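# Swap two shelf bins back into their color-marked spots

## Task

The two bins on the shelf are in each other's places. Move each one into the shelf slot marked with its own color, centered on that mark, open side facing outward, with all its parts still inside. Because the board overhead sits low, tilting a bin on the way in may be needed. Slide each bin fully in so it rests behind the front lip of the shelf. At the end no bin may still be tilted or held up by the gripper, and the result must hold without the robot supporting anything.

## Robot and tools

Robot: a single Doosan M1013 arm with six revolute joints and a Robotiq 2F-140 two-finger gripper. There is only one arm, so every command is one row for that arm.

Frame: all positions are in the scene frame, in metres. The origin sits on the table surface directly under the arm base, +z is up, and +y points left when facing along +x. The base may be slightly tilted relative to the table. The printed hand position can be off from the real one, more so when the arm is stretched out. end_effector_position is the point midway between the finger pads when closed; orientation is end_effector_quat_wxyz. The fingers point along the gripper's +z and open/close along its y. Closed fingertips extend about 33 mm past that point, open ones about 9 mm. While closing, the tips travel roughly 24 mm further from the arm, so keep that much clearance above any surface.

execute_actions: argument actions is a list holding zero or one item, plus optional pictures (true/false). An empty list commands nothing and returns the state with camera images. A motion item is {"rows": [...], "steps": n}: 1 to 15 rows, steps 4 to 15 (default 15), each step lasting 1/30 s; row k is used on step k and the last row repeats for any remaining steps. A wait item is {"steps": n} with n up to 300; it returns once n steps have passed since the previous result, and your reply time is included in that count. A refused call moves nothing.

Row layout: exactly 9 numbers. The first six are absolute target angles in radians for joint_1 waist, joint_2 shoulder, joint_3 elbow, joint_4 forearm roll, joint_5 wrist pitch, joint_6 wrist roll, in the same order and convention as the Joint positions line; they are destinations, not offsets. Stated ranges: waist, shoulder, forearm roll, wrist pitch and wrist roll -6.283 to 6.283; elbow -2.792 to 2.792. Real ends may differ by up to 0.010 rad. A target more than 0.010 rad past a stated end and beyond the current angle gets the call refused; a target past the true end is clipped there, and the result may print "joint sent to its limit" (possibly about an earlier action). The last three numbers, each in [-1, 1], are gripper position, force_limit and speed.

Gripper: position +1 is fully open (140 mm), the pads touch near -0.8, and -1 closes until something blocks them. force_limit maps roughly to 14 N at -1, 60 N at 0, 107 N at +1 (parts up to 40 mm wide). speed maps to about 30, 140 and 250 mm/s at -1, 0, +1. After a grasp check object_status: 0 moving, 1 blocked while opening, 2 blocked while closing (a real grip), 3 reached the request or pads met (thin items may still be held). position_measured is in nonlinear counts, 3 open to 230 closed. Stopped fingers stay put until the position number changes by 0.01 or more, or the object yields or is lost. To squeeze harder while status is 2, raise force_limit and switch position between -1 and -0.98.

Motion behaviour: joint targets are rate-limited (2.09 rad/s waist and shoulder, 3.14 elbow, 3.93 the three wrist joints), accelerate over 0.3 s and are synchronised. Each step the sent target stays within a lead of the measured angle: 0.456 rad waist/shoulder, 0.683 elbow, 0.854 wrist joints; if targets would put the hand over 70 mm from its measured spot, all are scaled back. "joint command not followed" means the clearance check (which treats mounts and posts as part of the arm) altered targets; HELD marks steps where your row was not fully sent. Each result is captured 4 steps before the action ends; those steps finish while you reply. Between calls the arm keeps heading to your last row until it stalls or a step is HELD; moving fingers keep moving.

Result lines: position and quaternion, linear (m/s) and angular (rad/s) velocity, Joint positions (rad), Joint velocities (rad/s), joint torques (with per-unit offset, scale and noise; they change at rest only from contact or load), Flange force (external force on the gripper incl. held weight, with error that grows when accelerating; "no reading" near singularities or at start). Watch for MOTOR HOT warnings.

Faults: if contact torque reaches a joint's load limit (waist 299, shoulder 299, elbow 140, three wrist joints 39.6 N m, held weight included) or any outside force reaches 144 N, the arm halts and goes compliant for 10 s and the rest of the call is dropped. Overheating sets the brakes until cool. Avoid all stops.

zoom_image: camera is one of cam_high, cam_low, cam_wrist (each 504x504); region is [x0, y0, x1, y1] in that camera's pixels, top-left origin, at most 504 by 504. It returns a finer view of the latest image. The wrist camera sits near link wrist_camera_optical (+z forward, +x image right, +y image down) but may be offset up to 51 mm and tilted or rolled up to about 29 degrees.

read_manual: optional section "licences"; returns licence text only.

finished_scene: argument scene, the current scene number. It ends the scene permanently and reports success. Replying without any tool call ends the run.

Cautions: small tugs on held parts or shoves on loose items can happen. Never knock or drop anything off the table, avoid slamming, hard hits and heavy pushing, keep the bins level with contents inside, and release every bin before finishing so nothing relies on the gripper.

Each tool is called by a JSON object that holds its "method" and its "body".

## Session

{"method": "execute_actions", "body": {"actions": []}}

Scene clock: 0.00 s of 14400.00 s.
end_effector_position=(+0.8880, +0.3703, +0.1172) position_measured=3 object_status=3 end_effector_quat_wxyz=(+0.510, +0.108, +0.853, -0.005) end_effector_velocity=(+0.000, +0.000, +0.001) end_effector_angular_velocity=(+0.000, -0.002, -0.000)
Joint positions: [ 0.524  0.586  1.804 -1.863  0.619  0.847]
Joint velocities: [-0.    -0.001 -0.001 -0.     0.    -0.   ]
Joint torques (N m, as the joint torque sensors report them, + toward a larger angle): no reading
Flange force (N, the push that the arm receives, along the gripper's own x y z axes): no reading

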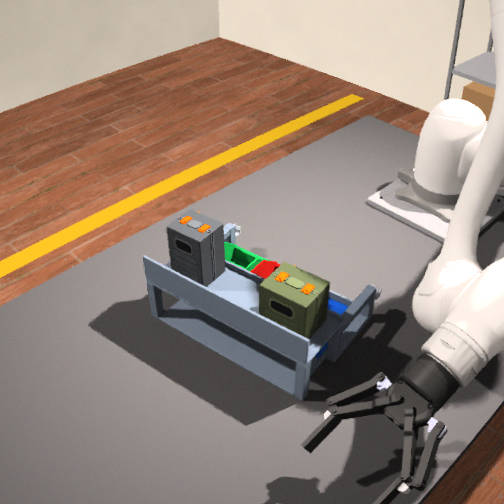

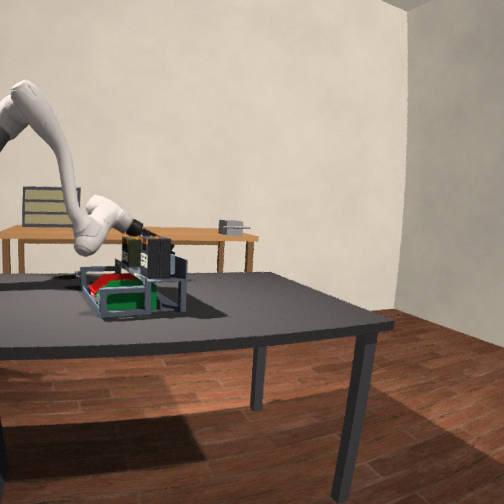

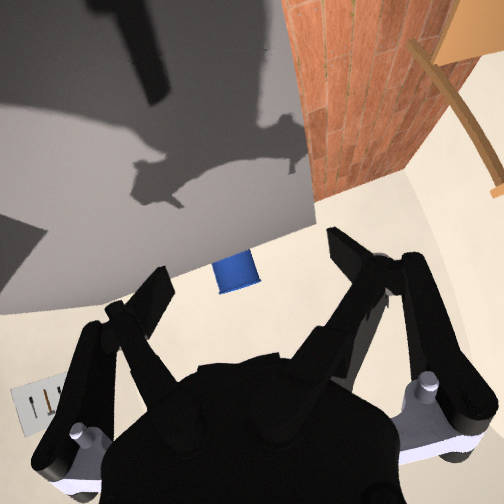

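{"method": "execute_actions", "body": {"actions": [{"rows":[[0.524,0.1,1.8,-1.0,0.9,0.3,-0.5,0.3,0]],"steps":15}]}}

{"method": "execute_actions", "body": {"actions": [{"steps":20}]}}

{"method": "execute_actions", "body": {"actions": [{"rows":[[-0.404,-0.05,2.0,0,1.19,-0.294,-0.5,0.3,0]],"steps":15}]}}

{"method": "execute_actions", "body": {"actions": [{"steps":40}]}}

{"method": "execute_actions", "body": {"actions": [{"rows":[[-0.404,0.07,2.07,0,1.0,-0.294,-0.5,0.3,0]],"steps":15}]}}

{"method": "execute_actions", "body": {"actions": [{"steps":8}], "pictures": true}}

Scene clock: 0.67 s of 14400.00 s.
end_effector_position=(+0.8520, +0.3054, +0.2589) position_measured=75 object_status=0 end_effector_quat_wxyz=(+0.518, +0.215, +0.828, -0.025) end_effector_velocity=(-0.200, -0.218, +0.438) end_effector_angular_velocity=(+0.334, +0.015, -0.658)
Joint positions: [ 0.524  0.395  1.802 -1.52   0.731  0.63 ]
Joint velocities: [ 0.    -0.678 -0.006  1.187  0.388 -0.757]
Joint torques (N m, as the joint torque sensors report them, + toward a larger angle): [ -1.44 -68.62 -29.32  -1.49   1.32  -0.09]
Flange force (N, the push that the arm receives, along the gripper's own x y z axes): [-5.6 0.0 -7.6]
Steps of this call (steps 1 to 9: nothing new was sent; steps 10 to 20: the first 11 steps of this action). Readings (joint positions | what the end effector reports):
10: [0.524 0.586 1.804 -1.863 0.619 0.847] | position_measured=3 object_status=0
11: [0.524 0.582 1.804 -1.855 0.621 0.843] | position_measured=6 object_status=0
13: [0.524 0.552 1.804 -1.797 0.640 0.806] | position_measured=22 object_status=0
17: [0.524 0.463 1.803 -1.639 0.692 0.705] | position_measured=52 object_status=0
20: the state above

Scene clock: 1.33 s of 14400.00 s.
end_effector_position=(+0.7276, +0.2321, +0.4052) position_measured=192 object_status=0 end_effector_quat_wxyz=(+0.447, +0.348, +0.824, -0.010) end_effector_velocity=(-0.001, -0.001, -0.003) end_effector_angular_velocity=(-0.002, +0.003, -0.001)
Joint positions: [ 0.524  0.1    1.8   -1.     0.9    0.3  ]
Joint velocities: [0.    0.    0.004 0.    0.001 0.   ]
Joint torques (N m, as the joint torque sensors report them, + toward a larger angle): [ -1.11 -49.4  -37.35   0.34   0.32  -0.07]
Flange force (N, the push that the arm receives, along the gripper's own x y z axes): [-0.2 3.7 0.1]
Kept back: nothing.
Steps of this call (steps 1 to 4: the last 4 steps of your previous action; steps 5 to 20: the robot went on to your last target). Readings (joint positions | what the end effector reports):
1: [0.524 0.372 1.802 -1.479 0.744 0.604] | position_measured=82 object_status=0
2: [0.524 0.349 1.802 -1.438 0.757 0.578] | position_measured=90 object_status=0
4: [0.524 0.301 1.802 -1.354 0.785 0.524] | position_measured=105 object_status=0
8: [0.524 0.202 1.801 -1.180 0.842 0.414] | position_measured=135 object_status=0
20: the state above

Scene clock: 1.70 s of 14400.00 s.
end_effector_position=(+0.6545, +0.1048, +0.3300) position_measured=192 object_status=3 end_effector_quat_wxyz=(+0.305, +0.451, +0.836, -0.067) end_effector_velocity=(-0.278, -0.374, -0.224) end_effector_angular_velocity=(+0.524, +0.893, -0.755)
Joint positions: [ 0.34   0.048  1.87  -0.664  1.002  0.091]
Joint velocities: [-0.712 -0.167  0.223  1.129  0.32  -0.656]
Joint torques (N m, as the joint torque sensors report them, + toward a larger angle): [ -3.98 -38.42 -36.45   1.26   0.66   0.03]
Flange force (N, the push that the arm receives, along the gripper's own x y z axes): [-1.1 -2.6 -6.7]
Steps of this call (steps 1 to 11: the first 11 steps of this action). Readings (joint positions | what the end effector reports):
1: [0.524 0.100 1.800 -1.000 0.900 0.300] | position_measured=192 object_status=3
2: [0.520 0.099 1.802 -0.992 0.903 0.294] | position_measured=192 object_status=3
4: [0.490 0.089 1.815 -0.935 0.922 0.255] | position_measured=192 object_status=3
8: [0.408 0.065 1.848 -0.782 0.969 0.159] | position_measured=192 object_status=3
11: the state above

Scene clock: 3.03 s of 14400.00 s.
end_effector_position=(+0.4670, -0.1470, +0.2497) position_measured=192 object_status=3 end_effector_quat_wxyz=(+0.002, +0.736, +0.677, -0.000) end_effector_velocity=(-0.000, +0.000, -0.000) end_effector_angular_velocity=(+0.000, +0.000, +0.001)
Joint positions: [-0.404 -0.05   2.    -0.     1.19  -0.294]
Joint velocities: [ 0.    -0.     0.001  0.    -0.    -0.001]
Joint torques (N m, as the joint torque sensors report them, + toward a larger angle): [ -3.64 -34.66 -36.36   3.5    0.97   0.1 ]
Flange force (N, the push that the arm receives, along the gripper's own x y z axes): [5.4 7.7 -0.3]
Kept back: nothing.
Steps of this call (steps 1 to 4: the last 4 steps of your previous action; steps 5 to 40: the robot went on to your last target). Readings (joint positions | what the end effector reports):
1: [0.315 0.042 1.878 -0.626 1.013 0.069] | position_measured=192 object_status=3
2: [0.290 0.036 1.885 -0.588 1.024 0.047] | position_measured=192 object_status=3
4: [0.235 0.026 1.900 -0.515 1.044 0.004] | position_measured=192 object_status=3
8: [0.113 0.006 1.926 -0.380 1.083 -0.074] | position_measured=192 object_status=3
40: the state above

Scene clock: 3.40 s of 14400.00 s.
end_effector_position=(+0.4912, -0.1568, +0.1547) position_measured=192 object_status=3 end_effector_quat_wxyz=(+0.002, +0.736, +0.677, -0.001) end_effector_velocity=(+0.001, -0.000, +0.000) end_effector_angular_velocity=(-0.001, -0.002, -0.001)
Joint positions: [-0.404  0.07   2.07   0.     1.    -0.294]
Joint velocities: [-0.     0.001 -0.001  0.    -0.002  0.   ]
Joint torques (N m, as the joint torque sensors report them, + toward a larger angle): [ -0.61 -36.23 -31.79   3.05   0.6    0.14]
Flange force (N, the push that the arm receives, along the gripper's own x y z axes): [-0.1 -1.4 -4.5]
Steps of this call (steps 1 to 11: the first 11 steps of this action). Readings (joint positions | what the end effector reports):
1: [-0.404 -0.050 2.000 0.000 1.190 -0.294] | position_measured=192 object_status=3
2: [-0.404 -0.047 2.002 0.000 1.183 -0.294] | position_measured=192 object_status=3
4: [-0.404 -0.016 2.020 0.000 1.135 -0.294] | position_measured=192 object_status=3
8: [-0.404 0.064 2.066 0.000 1.011 -0.294] | position_measured=192 object_status=3
11: the state above

Scene clock: 3.67 s of 14400.00 s.
end_effector_position=(+0.4913, -0.1568, +0.1547) position_measured=192 object_status=3 end_effector_quat_wxyz=(+0.002, +0.736, +0.677, -0.000) end_effector_velocity=(-0.001, +0.000, -0.001) end_effector_angular_velocity=(+0.000, +0.001, +0.001)
Joint positions: [-0.404  0.07   2.07   0.     1.    -0.294]
Joint velocities: [ 0.    -0.     0.001  0.    -0.001 -0.001]
Joint torques (N m, as the joint torque sensors report them, + toward a larger angle): [ -0.81 -39.99 -32.71   2.85   0.76  -0.02]
Flange force (N, the push that the arm receives, along the gripper's own x y z axes): [0.9 1.2 -2.8]
Kept back: nothing.
Steps of this call (steps 1 to 4: the last 4 steps of your previous action; steps 5 to 8: the robot went on to your last target). Readings (joint positions | what the end effector reports):
1: [-0.404 0.070 2.070 0.000 1.000 -0.294] | position_measured=192 object_status=3
2: [-0.404 0.070 2.070 0.000 1.000 -0.294] | position_measured=192 object_status=3
4: [-0.404 0.070 2.070 0.000 1.000 -0.294] | position_measured=192 object_status=3
8: the state above

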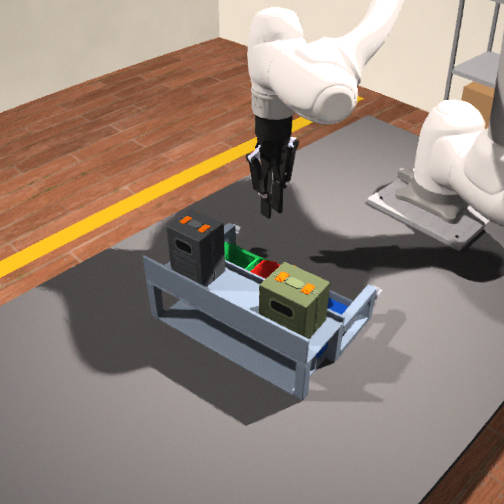

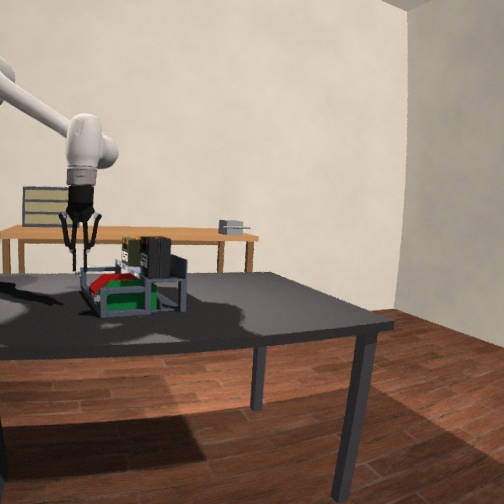

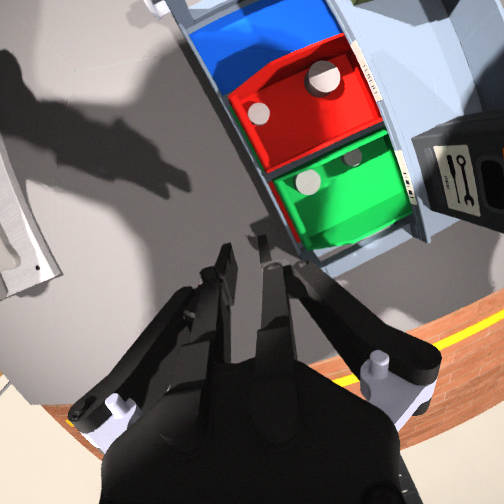

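{"method": "execute_actions", "body": {"actions": [{"rows":[[-0.3,0.09,2.06,0,0.99,-0.28,-0.5,0.3,0],[-0.3,0.09,2.06,0,0.99,-0.28,-0.5,0.3,0],[-0.3,0.09,2.06,0,0.99,-0.28,-0.5,0.3,0],[-0.1686,0.1502,2.0745,0,0.9169,-0.2596,-0.5,0.3,0]],"steps":15}]}}

{"method": "execute_actions", "body": {"actions": [{"steps":12}], "pictures": true}}

Scene clock: 4.33 s of 14400.00 s.
end_effector_position=(+0.5335, -0.0495, +0.1141) position_measured=192 object_status=3 end_effector_quat_wxyz=(+0.001, +0.669, +0.743, -0.001) end_effector_velocity=(+0.065, +0.236, -0.115) end_effector_angular_velocity=(-0.001, -0.004, +0.388)
Joint positions: [-0.185  0.144  2.073 -0.     0.925 -0.262]
Joint velocities: [ 0.455  0.186  0.032  0.    -0.224  0.067]
Joint torques (N m, as the joint torque sensors report them, + toward a larger angle): [-15.23 -60.9  -36.34   3.02   1.15   0.34]
Flange force (N, the push that the arm receives, along the gripper's own x y z axes): [-0.5 6.1 3.4]
Steps of this call (steps 1 to 9: the robot went on to your last target; steps 10 to 20: the first 11 steps of this action). Readings (joint positions | what the end effector reports):
10: [-0.404 0.070 2.070 0.000 1.000 -0.294] | position_measured=192 object_status=3
11: [-0.400 0.070 2.070 -0.000 1.000 -0.294] | position_measured=192 object_status=3
13: [-0.369 0.076 2.067 -0.000 0.997 -0.290] | position_measured=192 object_status=3
17: [-0.255 0.114 2.068 -0.000 0.961 -0.273] | position_measured=192 object_status=3
20: the state above

Scene clock: 4.73 s of 14400.00 s.
end_effector_position=(+0.5359, -0.0411, +0.1101) position_measured=192 object_status=3 end_effector_quat_wxyz=(+0.001, +0.664, +0.748, -0.001) end_effector_velocity=(+0.000, -0.000, -0.000) end_effector_angular_velocity=(+0.000, -0.000, +0.000)
Joint positions: [-0.168  0.15   2.075 -0.     0.917 -0.26 ]
Joint velocities: [-0.     0.     0.     0.    -0.001 -0.001]
Joint torques (N m, as the joint torque sensors report them, + toward a larger angle): [ -2.08 -43.13 -31.22   2.4    0.36   0.31]
Flange force (N, the push that the arm receives, along the gripper's own x y z axes): [3.6 -3.6 -6.7]
Kept back: nothing.
Steps of this call (steps 1 to 4: the last 4 steps of your previous action; steps 5 to 12: the robot went on to your last target). Readings (joint positions | what the end effector reports):
1: [-0.173 0.148 2.074 -0.000 0.919 -0.260] | position_measured=192 object_status=3
2: [-0.169 0.150 2.075 -0.000 0.917 -0.260] | position_measured=192 object_status=3
4: [-0.168 0.150 2.075 -0.000 0.917 -0.260] | position_measured=192 object_status=3
8: [-0.168 0.150 2.075 -0.000 0.917 -0.260] | position_measured=192 object_status=3
12: the state above

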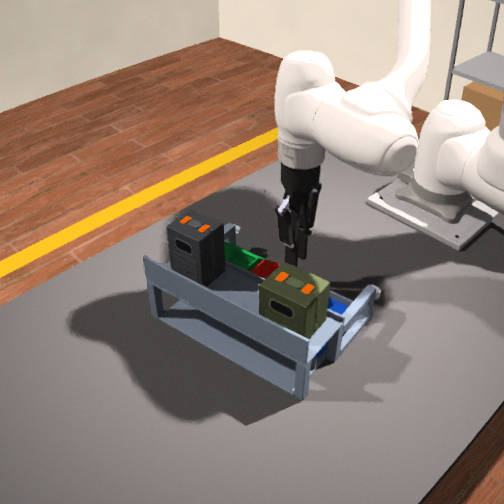

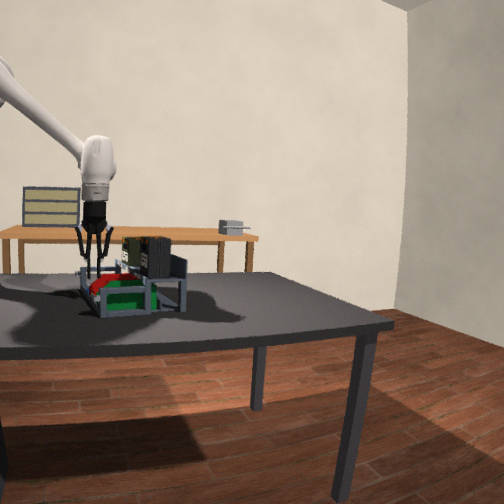

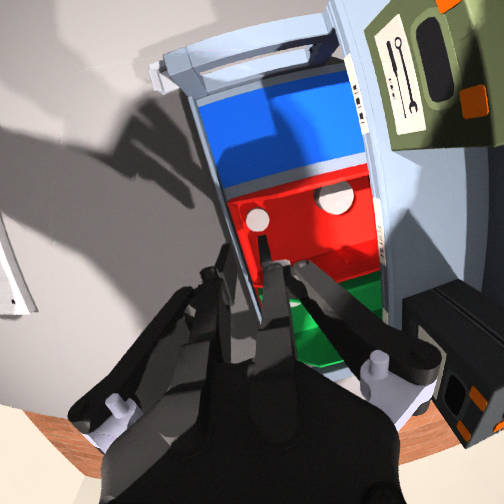

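{"method": "execute_actions", "body": {"actions": [{"rows":[[-0.1686,0.2053,2.1128,0,0.8235,-0.2596,-0.5,0.3,0]],"steps":15}], "pictures": true}}

{"method": "execute_actions", "body": {"actions": [{"rows":[[-0.1686,0.2053,2.1128,0,0.8235,-0.2596,-1,0.3,0]],"steps":15}], "pictures": true}}

Scene clock: 5.30 s of 14400.00 s.
end_effector_position=(+0.5358, -0.0413, +0.0640) position_measured=192 object_status=3 end_effector_quat_wxyz=(+0.001, +0.664, +0.748, -0.001) end_effector_velocity=(+0.000, -0.000, +0.001) end_effector_angular_velocity=(-0.000, -0.002, +0.000)
Joint positions: [-0.169  0.206  2.113 -0.     0.824 -0.26 ]
Joint velocities: [ 0.    -0.001 -0.    -0.    -0.     0.   ]
Joint torques (N m, as the joint torque sensors report them, + toward a larger angle): [ -1.39 -48.41 -29.22   2.51   0.47  -0.38]
Flange force (N, the push that the arm receives, along the gripper's own x y z axes): [2.8 -1.1 -2.3]
Steps of this call (steps 1 to 6: the robot went on to your last target; steps 7 to 17: the first 11 steps of this action). Readings (joint positions | what the end effector reports):
7: [-0.169 0.150 2.075 -0.000 0.917 -0.260] | position_measured=192 object_status=3
8: [-0.169 0.154 2.077 -0.000 0.910 -0.260] | position_measured=192 object_status=3
10: [-0.169 0.182 2.097 -0.000 0.861 -0.260] | position_measured=192 object_status=3
14: [-0.169 0.206 2.113 -0.000 0.824 -0.260] | position_measured=192 object_status=3
17: the state above

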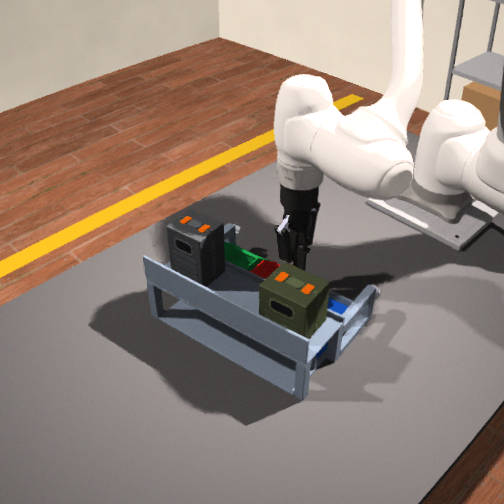

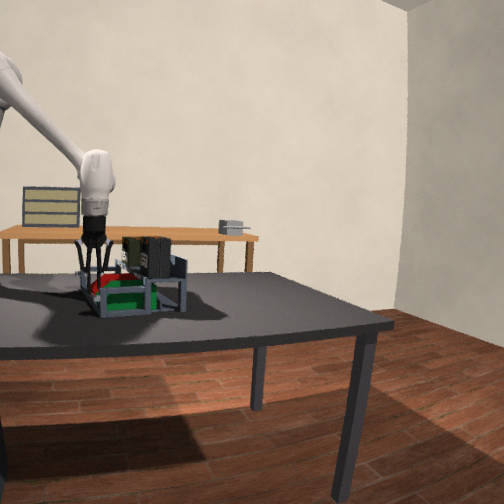

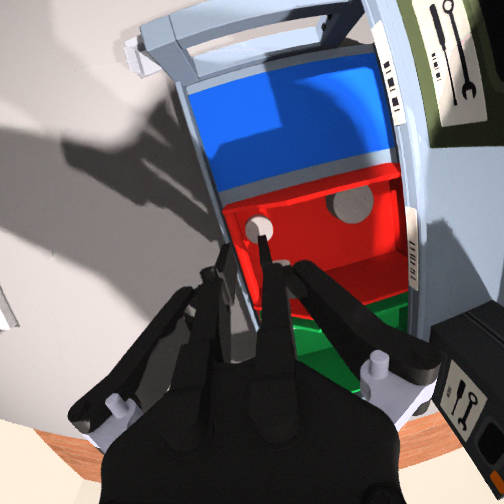

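Scene clock: 5.80 s of 14400.00 s.
end_effector_position=(+0.5359, -0.0413, +0.0642) position_measured=222 object_status=0 end_effector_quat_wxyz=(+0.002, +0.664, +0.748, -0.001) end_effector_velocity=(-0.000, -0.000, -0.000) end_effector_angular_velocity=(-0.000, +0.000, +0.001)
Joint positions: [-0.169  0.205  2.113 -0.     0.823 -0.26 ]
Joint velocities: [ 0.     0.     0.    -0.001 -0.    -0.   ]
Joint torques (N m, as the joint torque sensors report them, + toward a larger angle): [ -1.79 -43.98 -24.34   2.16  -0.13  -0.03]
Flange force (N, the push that the arm receives, along the gripper's own x y z axes): [2.8 1.5 -14.8]
Steps of this call (steps 1 to 4: the last 4 steps of your previous action; steps 5 to 15: the first 11 steps of this action). Readings (joint positions | what the end effector reports):
5: [-0.169 0.205 2.113 -0.000 0.824 -0.260] | position_measured=192 object_status=0
6: [-0.169 0.205 2.113 -0.000 0.824 -0.260] | position_measured=195 object_status=0
8: [-0.169 0.205 2.113 -0.000 0.823 -0.260] | position_measured=210 object_status=0
12: [-0.169 0.205 2.113 -0.000 0.823 -0.260] | position_measured=222 object_status=0
15: the state above

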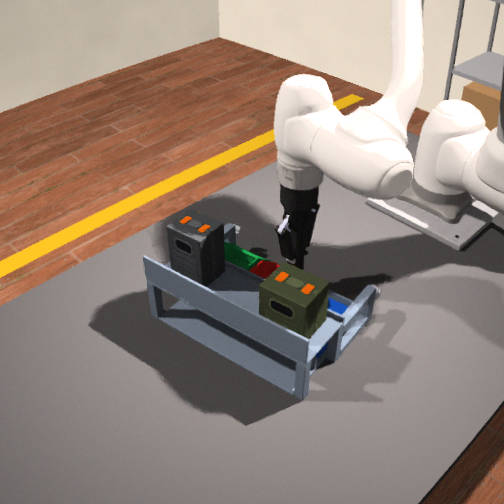

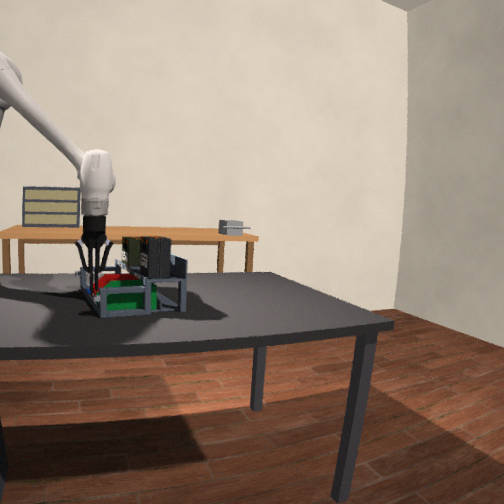

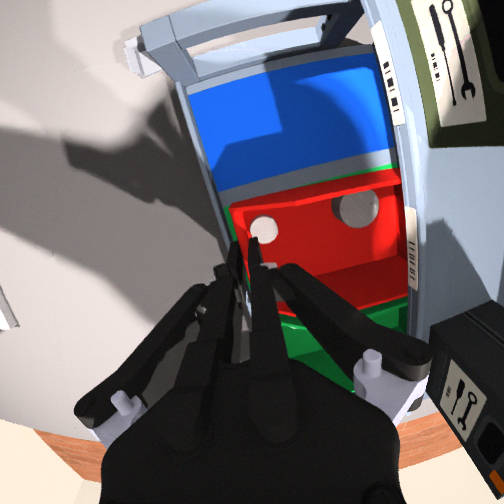

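{"method": "execute_actions", "body": {"actions": [{"rows":[[-0.15,0.201,2.114,0,0.8266,-0.241,-1,0.3,0],[-0.135,0.199,2.116,0,0.8266,-0.226,-1,0.3,0],[-0.12,0.197,2.119,0,0.8256,-0.211,-1,0.3,0],[-0.105,0.195,2.121,0,0.8256,-0.196,-1,0.3,0],[-0.09,0.193,2.124,0,0.8246,-0.181,-1,0.3,0],[-0.075,0.192,2.125,0,0.8246,-0.166,-1,0.3,0],[-0.06,0.191,2.126,0,0.8246,-0.151,-1,0.3,0],[-0.045,0.191,2.127,0,0.8236,-0.136,-1,0.3,0],[-0.03,0.19,2.128,0,0.8236,-0.121,-1,0.3,0],[-0.015,0.19,2.128,0,0.8236,-0.106,-1,0.3,0],[0,0.189,2.129,0,0.8236,-0.091,-1,0.3,0],[0.015,0.189,2.129,0,0.8236,-0.076,-1,0.3,0],[0.03,0.189,2.13,0,0.8232,-0.061,-1,0.3,0],[0.0416,0.1887,2.1297,0,0.8232,-0.0494,-1,0.3,0]],"steps":15}]}}

{"method": "execute_actions", "body": {"actions": [{"steps":12}], "pictures": true}}

Scene clock: 6.43 s of 14400.00 s.
end_effector_position=(+0.5278, +0.0299, +0.0659) position_measured=222 object_status=2 end_effector_quat_wxyz=(+0.001, +0.664, +0.748, -0.001) end_effector_velocity=(-0.024, +0.234, -0.002) end_effector_angular_velocity=(-0.001, -0.000, +0.002)
Joint positions: [-0.036  0.19   2.127 -0.     0.824 -0.127]
Joint velocities: [ 0.443 -0.014  0.02  -0.001 -0.007  0.442]
Joint torques (N m, as the joint torque sensors report them, + toward a larger angle): [  0.75 -51.   -29.78   2.84   0.87  -0.3 ]
Flange force (N, the push that the arm receives, along the gripper's own x y z axes): [-1.9 3.3 2.6]
Steps of this call (steps 1 to 4: the last 4 steps of your previous action; steps 5 to 8: the robot went on to your last target; steps 9 to 19: the first 11 steps of this action). Readings (joint positions | what the end effector reports):
9: [-0.168 0.205 2.113 -0.000 0.823 -0.259] | position_measured=222 object_status=2
10: [-0.165 0.205 2.113 -0.000 0.824 -0.256] | position_measured=222 object_status=2
12: [-0.140 0.200 2.115 -0.000 0.826 -0.231] | position_measured=222 object_status=2
16: [-0.081 0.193 2.124 -0.000 0.825 -0.172] | position_measured=222 object_status=2
19: the state above

Scene clock: 6.83 s of 14400.00 s.
end_effector_position=(+0.5225, +0.0708, +0.0657) position_measured=222 object_status=2 end_effector_quat_wxyz=(+0.001, +0.664, +0.748, -0.001) end_effector_velocity=(-0.000, +0.000, -0.001) end_effector_angular_velocity=(+0.000, +0.001, -0.000)
Joint positions: [ 0.042  0.189  2.13   0.     0.823 -0.049]
Joint velocities: [0.    0.001 0.    0.    0.    0.   ]
Joint torques (N m, as the joint torque sensors report them, + toward a larger angle): [ -1.27 -47.31 -30.31   2.76   0.16   0.18]
Flange force (N, the push that the arm receives, along the gripper's own x y z axes): [1.7 -3.0 -3.1]
Kept back: nothing.
Steps of this call (steps 1 to 4: the last 4 steps of your previous action; steps 5 to 12: the robot went on to your last target). Readings (joint positions | what the end effector reports):
1: [-0.021 0.190 2.128 -0.000 0.824 -0.112] | position_measured=222 object_status=2
2: [-0.006 0.189 2.129 -0.000 0.824 -0.097] | position_measured=222 object_status=2
4: [0.023 0.189 2.130 -0.000 0.823 -0.068] | position_measured=222 object_status=2
8: [0.042 0.189 2.130 0.000 0.823 -0.050] | position_measured=222 object_status=2
12: the state above

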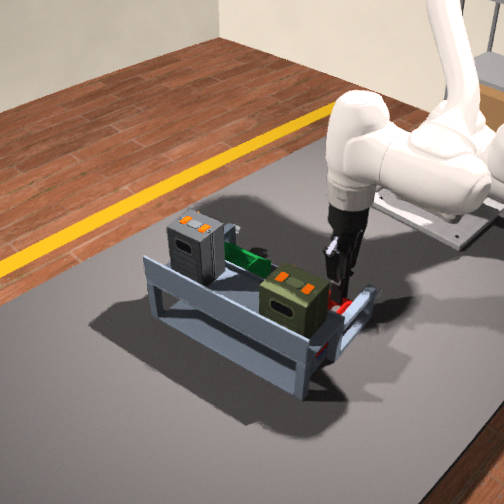

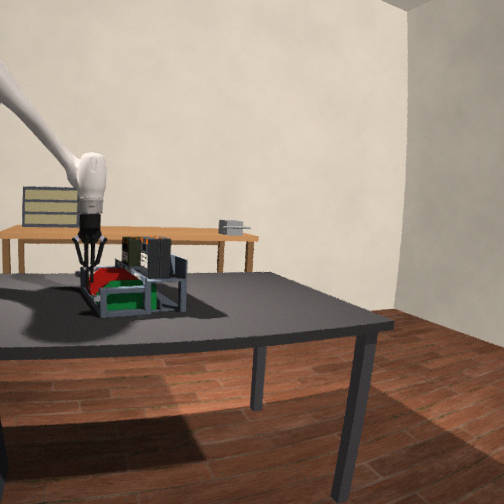

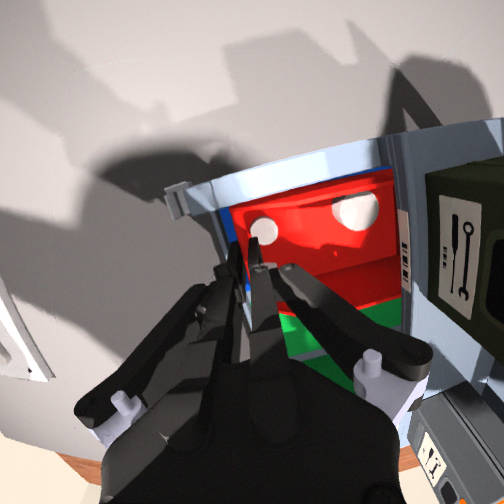

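{"method": "execute_actions", "body": {"actions": [{"rows":[[0.043,0.2,2.1,-0.002,0.875,-0.047,-1,0.3,0],[0.043,0.2,2.1,-0.002,0.875,-0.047,-1,0.3,0],[0.043,0.2,2.1,-0.002,0.875,-0.047,-1,0.3,0],[0.044,0.215,2.073,-0.004,0.927,-0.045,-1,0.3,0],[0.044,0.215,2.073,-0.004,0.927,-0.045,-1,0.3,0],[0.044,0.215,2.073,-0.004,0.927,-0.045,-1,0.3,0],[0.045,0.229,2.046,-0.006,0.978,-0.043,-1,0.3,0],[0.045,0.229,2.046,-0.006,0.978,-0.043,-1,0.3,0],[0.045,0.229,2.046,-0.006,0.978,-0.043,-1,0.3,0],[0.0464,0.2434,2.0188,-0.0078,1.0292,-0.0406,-1,0.3,0]],"steps":15}]}}

{"method": "execute_actions", "body": {"actions": [{"steps":8}]}}

{"method": "execute_actions", "body": {"actions": [{"rows":[[0.0445,0.2115,2.0525,-0.008,1.0274,-0.042,-1,0.3,0],[0.0445,0.2115,2.0525,-0.008,1.0274,-0.042,-1,0.3,0],[0.0445,0.2115,2.0525,-0.008,1.0274,-0.042,-1,0.3,0],[0.0427,0.1797,2.086,-0.0085,1.0257,-0.044,-1,0.3,0],[0.0427,0.1797,2.086,-0.0085,1.0257,-0.044,-1,0.3,0],[0.0427,0.1797,2.086,-0.0085,1.0257,-0.044,-1,0.3,0],[0.041,0.148,2.12,-0.009,1.024,-0.045,-1,0.3,0],[0.041,0.148,2.12,-0.009,1.024,-0.045,-1,0.3,0],[0.041,0.148,2.12,-0.009,1.024,-0.045,-1,0.3,0],[0.039,0.1159,2.1534,-0.009,1.0221,-0.047,-1,0.3,0]],"steps":15}]}}

{"method": "execute_actions", "body": {"actions": [{"steps":8}], "pictures": true}}

Scene clock: 7.67 s of 14400.00 s.
end_effector_position=(+0.5261, +0.0712, +0.0818) position_measured=222 object_status=2 end_effector_quat_wxyz=(-0.038, +0.663, +0.746, -0.046) end_effector_velocity=(-0.001, +0.002, +0.059) end_effector_angular_velocity=(-0.059, +0.463, +0.001)
Joint positions: [ 0.045  0.232  2.04  -0.006  0.989 -0.043]
Joint velocities: [ 0.018  0.166 -0.315 -0.025  0.615  0.028]
Joint torques (N m, as the joint torque sensors report them, + toward a larger angle): [ -6.1  -41.59 -37.43   3.57   1.31   0.7 ]
Flange force (N, the push that the arm receives, along the gripper's own x y z axes): [5.1 -5.1 -3.6]
Steps of this call (steps 1 to 14: the robot went on to your last target; steps 15 to 25: the first 11 steps of this action). Readings (joint positions | what the end effector reports):
15: [0.042 0.189 2.130 0.000 0.823 -0.049] | position_measured=222 object_status=2
16: [0.042 0.190 2.126 -0.000 0.831 -0.049] | position_measured=222 object_status=2
18: [0.043 0.198 2.104 -0.001 0.868 -0.047] | position_measured=222 object_status=2
22: [0.044 0.218 2.067 -0.004 0.938 -0.045] | position_measured=222 object_status=2
25: the state above

Scene clock: 7.93 s of 14400.00 s.
end_effector_position=(+0.5265, +0.0714, +0.0858) position_measured=222 object_status=2 end_effector_quat_wxyz=(-0.048, +0.662, +0.746, -0.057) end_effector_velocity=(+0.001, +0.000, +0.000) end_effector_angular_velocity=(+0.000, -0.001, -0.001)
Joint positions: [ 0.046  0.243  2.019 -0.008  1.029 -0.041]
Joint velocities: [-0.     0.    -0.001  0.001  0.001  0.   ]
Joint torques (N m, as the joint torque sensors report them, + toward a larger angle): [ -1.19 -54.07 -30.45   2.71   1.56   0.21]
Flange force (N, the push that the arm receives, along the gripper's own x y z axes): [1.5 -1.7 -1.4]
Kept back: nothing.
Steps of this call (steps 1 to 4: the last 4 steps of your previous action; steps 5 to 8: the robot went on to your last target). Readings (joint positions | what the end effector reports):
1: [0.046 0.238 2.029 -0.007 1.010 -0.041] | position_measured=222 object_status=2
2: [0.046 0.242 2.021 -0.008 1.024 -0.041] | position_measured=222 object_status=2
4: [0.046 0.243 2.019 -0.008 1.029 -0.041] | position_measured=222 object_status=2
8: the state above

Scene clock: 8.30 s of 14400.00 s.
end_effector_position=(+0.4630, +0.0638, +0.0952) position_measured=222 object_status=2 end_effector_quat_wxyz=(-0.048, +0.662, +0.746, -0.057) end_effector_velocity=(-0.224, -0.027, +0.021) end_effector_angular_velocity=(+0.003, -0.003, -0.007)
Joint positions: [ 0.041  0.142  2.127 -0.009  1.024 -0.045]
Joint velocities: [-0.026 -0.357  0.38   0.    -0.026 -0.019]
Joint torques (N m, as the joint torque sensors report them, + toward a larger angle): [  3.43 -69.96 -21.39   2.14   1.56   0.5 ]
Flange force (N, the push that the arm receives, along the gripper's own x y z axes): [0.9 10.1 1.3]
Steps of this call (steps 1 to 11: the first 11 steps of this action). Readings (joint positions | what the end effector reports):
1: [0.046 0.243 2.019 -0.008 1.029 -0.041] | position_measured=222 object_status=2
2: [0.046 0.240 2.022 -0.008 1.029 -0.041] | position_measured=222 object_status=2
4: [0.045 0.218 2.046 -0.008 1.028 -0.041] | position_measured=222 object_status=2
8: [0.042 0.174 2.093 -0.009 1.025 -0.044] | position_measured=222 object_status=2
11: the state above

Scene clock: 8.57 s of 14400.00 s.
end_effector_position=(+0.4470, +0.0619, +0.0968) position_measured=222 object_status=2 end_effector_quat_wxyz=(-0.048, +0.662, +0.746, -0.057) end_effector_velocity=(-0.000, -0.000, -0.000) end_effector_angular_velocity=(-0.000, +0.000, +0.001)
Joint positions: [ 0.039  0.116  2.153 -0.009  1.022 -0.047]
Joint velocities: [ 0.    -0.     0.001 -0.001 -0.    -0.   ]
Joint torques (N m, as the joint torque sensors report them, + toward a larger angle): [ -0.62 -43.57 -31.98   2.47   0.74   0.37]
Flange force (N, the push that the arm receives, along the gripper's own x y z axes): [0.5 -0.4 1.3]
Kept back: nothing.
Steps of this call (steps 1 to 4: the last 4 steps of your previous action; steps 5 to 8: the robot went on to your last target). Readings (joint positions | what the end effector reports):
1: [0.040 0.129 2.140 -0.009 1.023 -0.046] | position_measured=222 object_status=2
2: [0.039 0.120 2.150 -0.009 1.023 -0.047] | position_measured=222 object_status=2
4: [0.039 0.116 2.153 -0.009 1.022 -0.047] | position_measured=222 object_status=2
8: the state above

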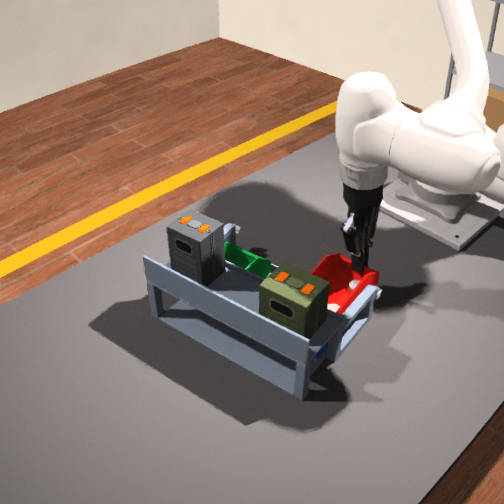

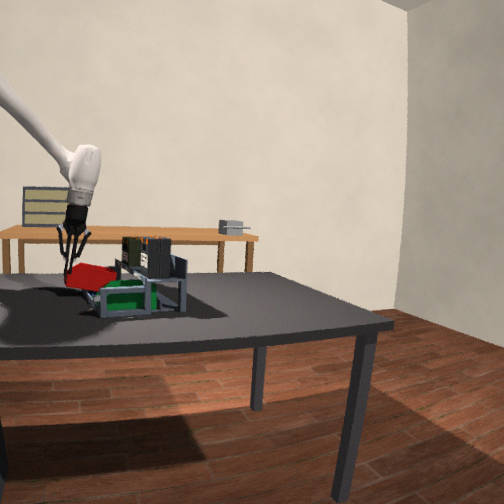

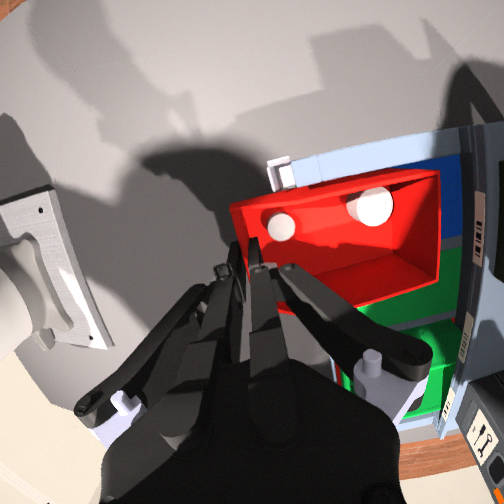

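{"method": "execute_actions", "body": {"actions": [{"rows":[[0.041,0.146,2.126,-0.009,1.02,-0.045,-1,0.3,0]],"steps":12}]}}

{"method": "execute_actions", "body": {"actions": [{"rows":[[0.041,0.146,2.126,-0.009,1.02,-0.045,-0.5,0.3,0]],"steps":12}]}}

{"method": "execute_actions", "body": {"actions": [{"rows":[[0.041,0.07,2.075,-0.009,1.147,-0.045,-0.5,0.3,0]],"steps":12}]}}

{"method": "execute_actions", "body": {"actions": [{"rows":[[-0.15,0.05,2.07,0,1.02,-0.24,-0.5,0.3,0]],"steps":13}]}}

{"method": "execute_actions", "body": {"actions": [{"rows":[[-0.3601,0.1801,2.0003,0,0.9612,-0.4511,-0.5,0.3,0]],"steps":15}]}}

{"method": "execute_actions", "body": {"actions": [{"steps":12}]}}

{"method": "execute_actions", "body": {"actions": [{"rows":[[-0.3601,0.232,2.04,0,0.8696,-0.4511,-0.5,0.3,0]],"steps":15}], "pictures": true}}

Scene clock: 9.07 s of 14400.00 s.
end_effector_position=(+0.4641, +0.0639, +0.0932) position_measured=222 object_status=2 end_effector_quat_wxyz=(-0.048, +0.662, +0.746, -0.057) end_effector_velocity=(+0.000, +0.000, +0.000) end_effector_angular_velocity=(-0.001, -0.001, -0.001)
Joint positions: [ 0.041  0.146  2.126 -0.009  1.02  -0.045]
Joint velocities: [ 0.001 -0.    -0.    -0.001 -0.     0.002]
Joint torques (N m, as the joint torque sensors report them, + toward a larger angle): [ -2.87 -46.85 -31.1    2.57   1.31   0.25]
Flange force (N, the push that the arm receives, along the gripper's own x y z axes): [5.1 1.6 2.4]
Steps of this call (steps 1 to 7: the robot went on to your last target; steps 8 to 15: the first 8 steps of this action). Readings (joint positions | what the end effector reports):
8: [0.039 0.116 2.153 -0.009 1.022 -0.047] | position_measured=222 object_status=2
9: [0.039 0.119 2.150 -0.009 1.022 -0.047] | position_measured=222 object_status=2
11: [0.040 0.141 2.131 -0.009 1.020 -0.046] | position_measured=222 object_status=2
15: the state above

Scene clock: 9.47 s of 14400.00 s.
end_effector_position=(+0.4642, +0.0640, +0.0933) position_measured=192 object_status=0 end_effector_quat_wxyz=(-0.048, +0.662, +0.746, -0.057) end_effector_velocity=(-0.001, +0.000, -0.001) end_effector_angular_velocity=(+0.000, +0.002, +0.001)
Joint positions: [ 0.041  0.146  2.126 -0.009  1.02  -0.045]
Joint velocities: [ 0.     0.     0.001  0.     0.001 -0.001]
Joint torques (N m, as the joint torque sensors report them, + toward a larger angle): [ -2.3  -42.59 -27.44   2.87   0.91   0.08]
Flange force (N, the push that the arm receives, along the gripper's own x y z axes): [4.1 0.4 -7.1]
Steps of this call (steps 1 to 4: the last 4 steps of your previous action; steps 5 to 12: the first 8 steps of this action). Readings (joint positions | what the end effector reports):
5: [0.041 0.146 2.126 -0.009 1.020 -0.045] | position_measured=222 object_status=0
6: [0.041 0.146 2.126 -0.009 1.020 -0.045] | position_measured=222 object_status=0
8: [0.041 0.146 2.126 -0.009 1.020 -0.045] | position_measured=203 object_status=0
12: the state above

Scene clock: 9.87 s of 14400.00 s.
end_effector_position=(+0.4596, +0.0638, +0.1554) position_measured=192 object_status=3 end_effector_quat_wxyz=(-0.048, +0.663, +0.745, -0.057) end_effector_velocity=(-0.005, -0.000, +0.001) end_effector_angular_velocity=(-0.001, +0.015, +0.000)
Joint positions: [ 0.041  0.07   2.075 -0.009  1.147 -0.045]
Joint velocities: [-0.     0.    -0.001 -0.     0.015 -0.   ]
Joint torques (N m, as the joint torque sensors report them, + toward a larger angle): [ -3.75 -24.15 -24.54   2.03   0.91   0.27]
Flange force (N, the push that the arm receives, along the gripper's own x y z axes): [1.7 9.3 0.2]
Steps of this call (steps 1 to 4: the last 4 steps of your previous action; steps 5 to 12: the first 8 steps of this action). Readings (joint positions | what the end effector reports):
5: [0.041 0.146 2.126 -0.009 1.020 -0.045] | position_measured=192 object_status=0
6: [0.041 0.143 2.124 -0.009 1.027 -0.045] | position_measured=192 object_status=3
8: [0.041 0.112 2.103 -0.009 1.078 -0.045] | position_measured=192 object_status=3
12: the state above

Scene clock: 10.30 s of 14400.00 s.
end_effector_position=(+0.5042, -0.0170, +0.1631) position_measured=192 object_status=3 end_effector_quat_wxyz=(-0.004, +0.665, +0.747, -0.006) end_effector_velocity=(+0.111, -0.263, +0.034) end_effector_angular_velocity=(-0.012, -0.403, -0.008)
Joint positions: [-0.13   0.052  2.07  -0.001  1.034 -0.219]
Joint velocities: [-0.512 -0.055 -0.014  0.025 -0.334 -0.516]
Joint torques (N m, as the joint torque sensors report them, + toward a larger angle): [ 13.36 -41.81 -31.73   3.58   0.86  -0.09]
Flange force (N, the push that the arm receives, along the gripper's own x y z axes): [2.9 -1.6 -0.9]
Steps of this call (steps 1 to 4: the last 4 steps of your previous action; steps 5 to 13: the first 9 steps of this action). Readings (joint positions | what the end effector reports):
5: [0.041 0.070 2.075 -0.009 1.147 -0.045] | position_measured=192 object_status=3
6: [0.037 0.070 2.075 -0.009 1.144 -0.048] | position_measured=192 object_status=3
8: [0.006 0.067 2.074 -0.008 1.123 -0.081] | position_measured=192 object_status=3
12: [-0.109 0.054 2.071 -0.002 1.047 -0.198] | position_measured=192 object_status=3
13: the state above

Scene clock: 10.80 s of 14400.00 s.
end_effector_position=(+0.5481, -0.1473, +0.1291) position_measured=192 object_status=3 end_effector_quat_wxyz=(+0.001, +0.664, +0.747, -0.001) end_effector_velocity=(+0.038, -0.215, -0.068) end_effector_angular_velocity=(+0.003, +0.008, -0.008)
Joint positions: [-0.351  0.175  2.003  0.     0.964 -0.442]
Joint velocities: [-0.338  0.209 -0.109  0.    -0.091 -0.33 ]
Joint torques (N m, as the joint torque sensors report them, + toward a larger angle): [ 17.86 -77.81 -29.     3.18   1.1    0.38]
Flange force (N, the push that the arm receives, along the gripper's own x y z axes): [6.2 4.9 -4.3]
Steps of this call (steps 1 to 4: the last 4 steps of your previous action; steps 5 to 15: the first 11 steps of this action). Readings (joint positions | what the end effector reports):
5: [-0.150 0.050 2.070 -0.000 1.020 -0.240] | position_measured=192 object_status=3
6: [-0.154 0.052 2.069 0.000 1.019 -0.244] | position_measured=192 object_status=3
8: [-0.185 0.071 2.058 0.000 1.010 -0.275] | position_measured=192 object_status=3
12: [-0.291 0.137 2.023 0.000 0.981 -0.382] | position_measured=192 object_status=3
15: the state above

Scene clock: 11.20 s of 14400.00 s.
end_effector_position=(+0.5493, -0.1531, +0.1274) position_measured=192 object_status=3 end_effector_quat_wxyz=(+0.001, +0.664, +0.748, -0.001) end_effector_velocity=(-0.001, +0.000, -0.001) end_effector_angular_velocity=(+0.001, +0.001, -0.000)
Joint positions: [-0.36   0.18   2.     0.     0.961 -0.451]
Joint velocities: [ 0.     0.     0.001  0.    -0.     0.001]
Joint torques (N m, as the joint torque sensors report them, + toward a larger angle): [ -1.36 -50.33 -31.56   3.01   0.61  -0.28]
Flange force (N, the push that the arm receives, along the gripper's own x y z axes): [1.7 2.3 -3.3]
Kept back: nothing.
Steps of this call (steps 1 to 4: the last 4 steps of your previous action; steps 5 to 12: the robot went on to your last target). Readings (joint positions | what the end effector reports):
1: [-0.359 0.179 2.001 0.000 0.962 -0.449] | position_measured=192 object_status=3
2: [-0.360 0.180 2.000 0.000 0.961 -0.451] | position_measured=192 object_status=3
4: [-0.360 0.180 2.000 0.000 0.961 -0.451] | position_measured=192 object_status=3
8: [-0.360 0.180 2.000 0.000 0.961 -0.451] | position_measured=192 object_status=3
12: the state above

Scene clock: 11.57 s of 14400.00 s.
end_effector_position=(+0.5496, -0.1533, +0.0801) position_measured=192 object_status=3 end_effector_quat_wxyz=(+0.001, +0.664, +0.748, -0.001) end_effector_velocity=(+0.000, -0.000, +0.000) end_effector_angular_velocity=(-0.000, -0.001, -0.001)
Joint positions: [-0.36   0.232  2.04  -0.     0.87  -0.451]
Joint velocities: [-0.     0.    -0.     0.    -0.     0.001]
Joint torques (N m, as the joint torque sensors report them, + toward a larger angle): [ -2.46 -49.09 -27.92   2.71   0.53   0.  ]
Flange force (N, the push that the arm receives, along the gripper's own x y z axes): [3.5 0.4 -6.8]
Steps of this call (steps 1 to 11: the first 11 steps of this action). Readings (joint positions | what the end effector reports):
1: [-0.360 0.180 2.000 0.000 0.961 -0.451] | position_measured=192 object_status=3
2: [-0.360 0.184 2.002 0.000 0.954 -0.451] | position_measured=192 object_status=3
4: [-0.360 0.212 2.025 0.000 0.904 -0.451] | position_measured=192 object_status=3
8: [-0.360 0.232 2.040 -0.000 0.870 -0.451] | position_measured=192 object_status=3
11: the state above

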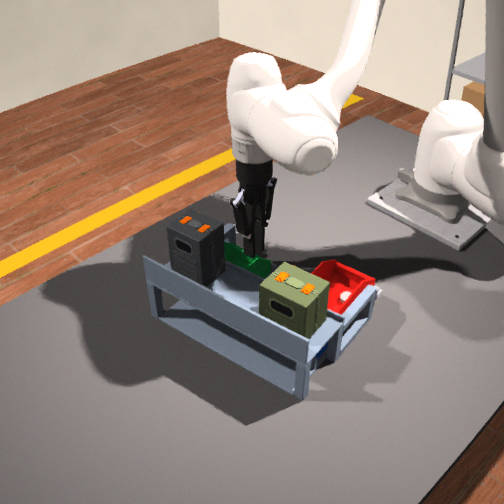

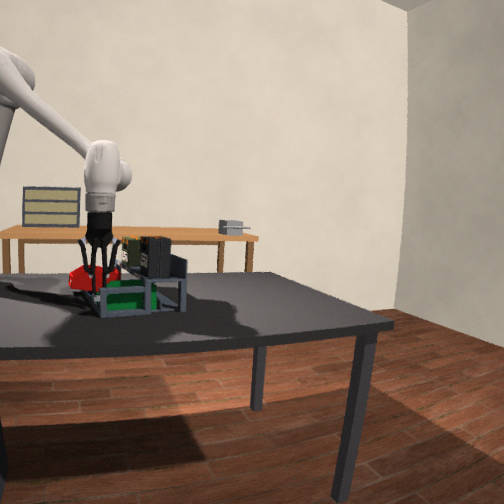

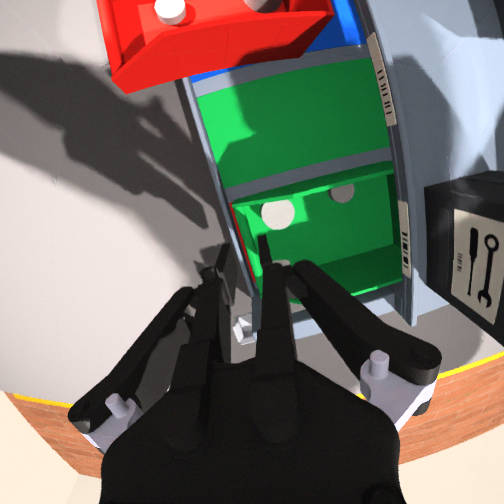

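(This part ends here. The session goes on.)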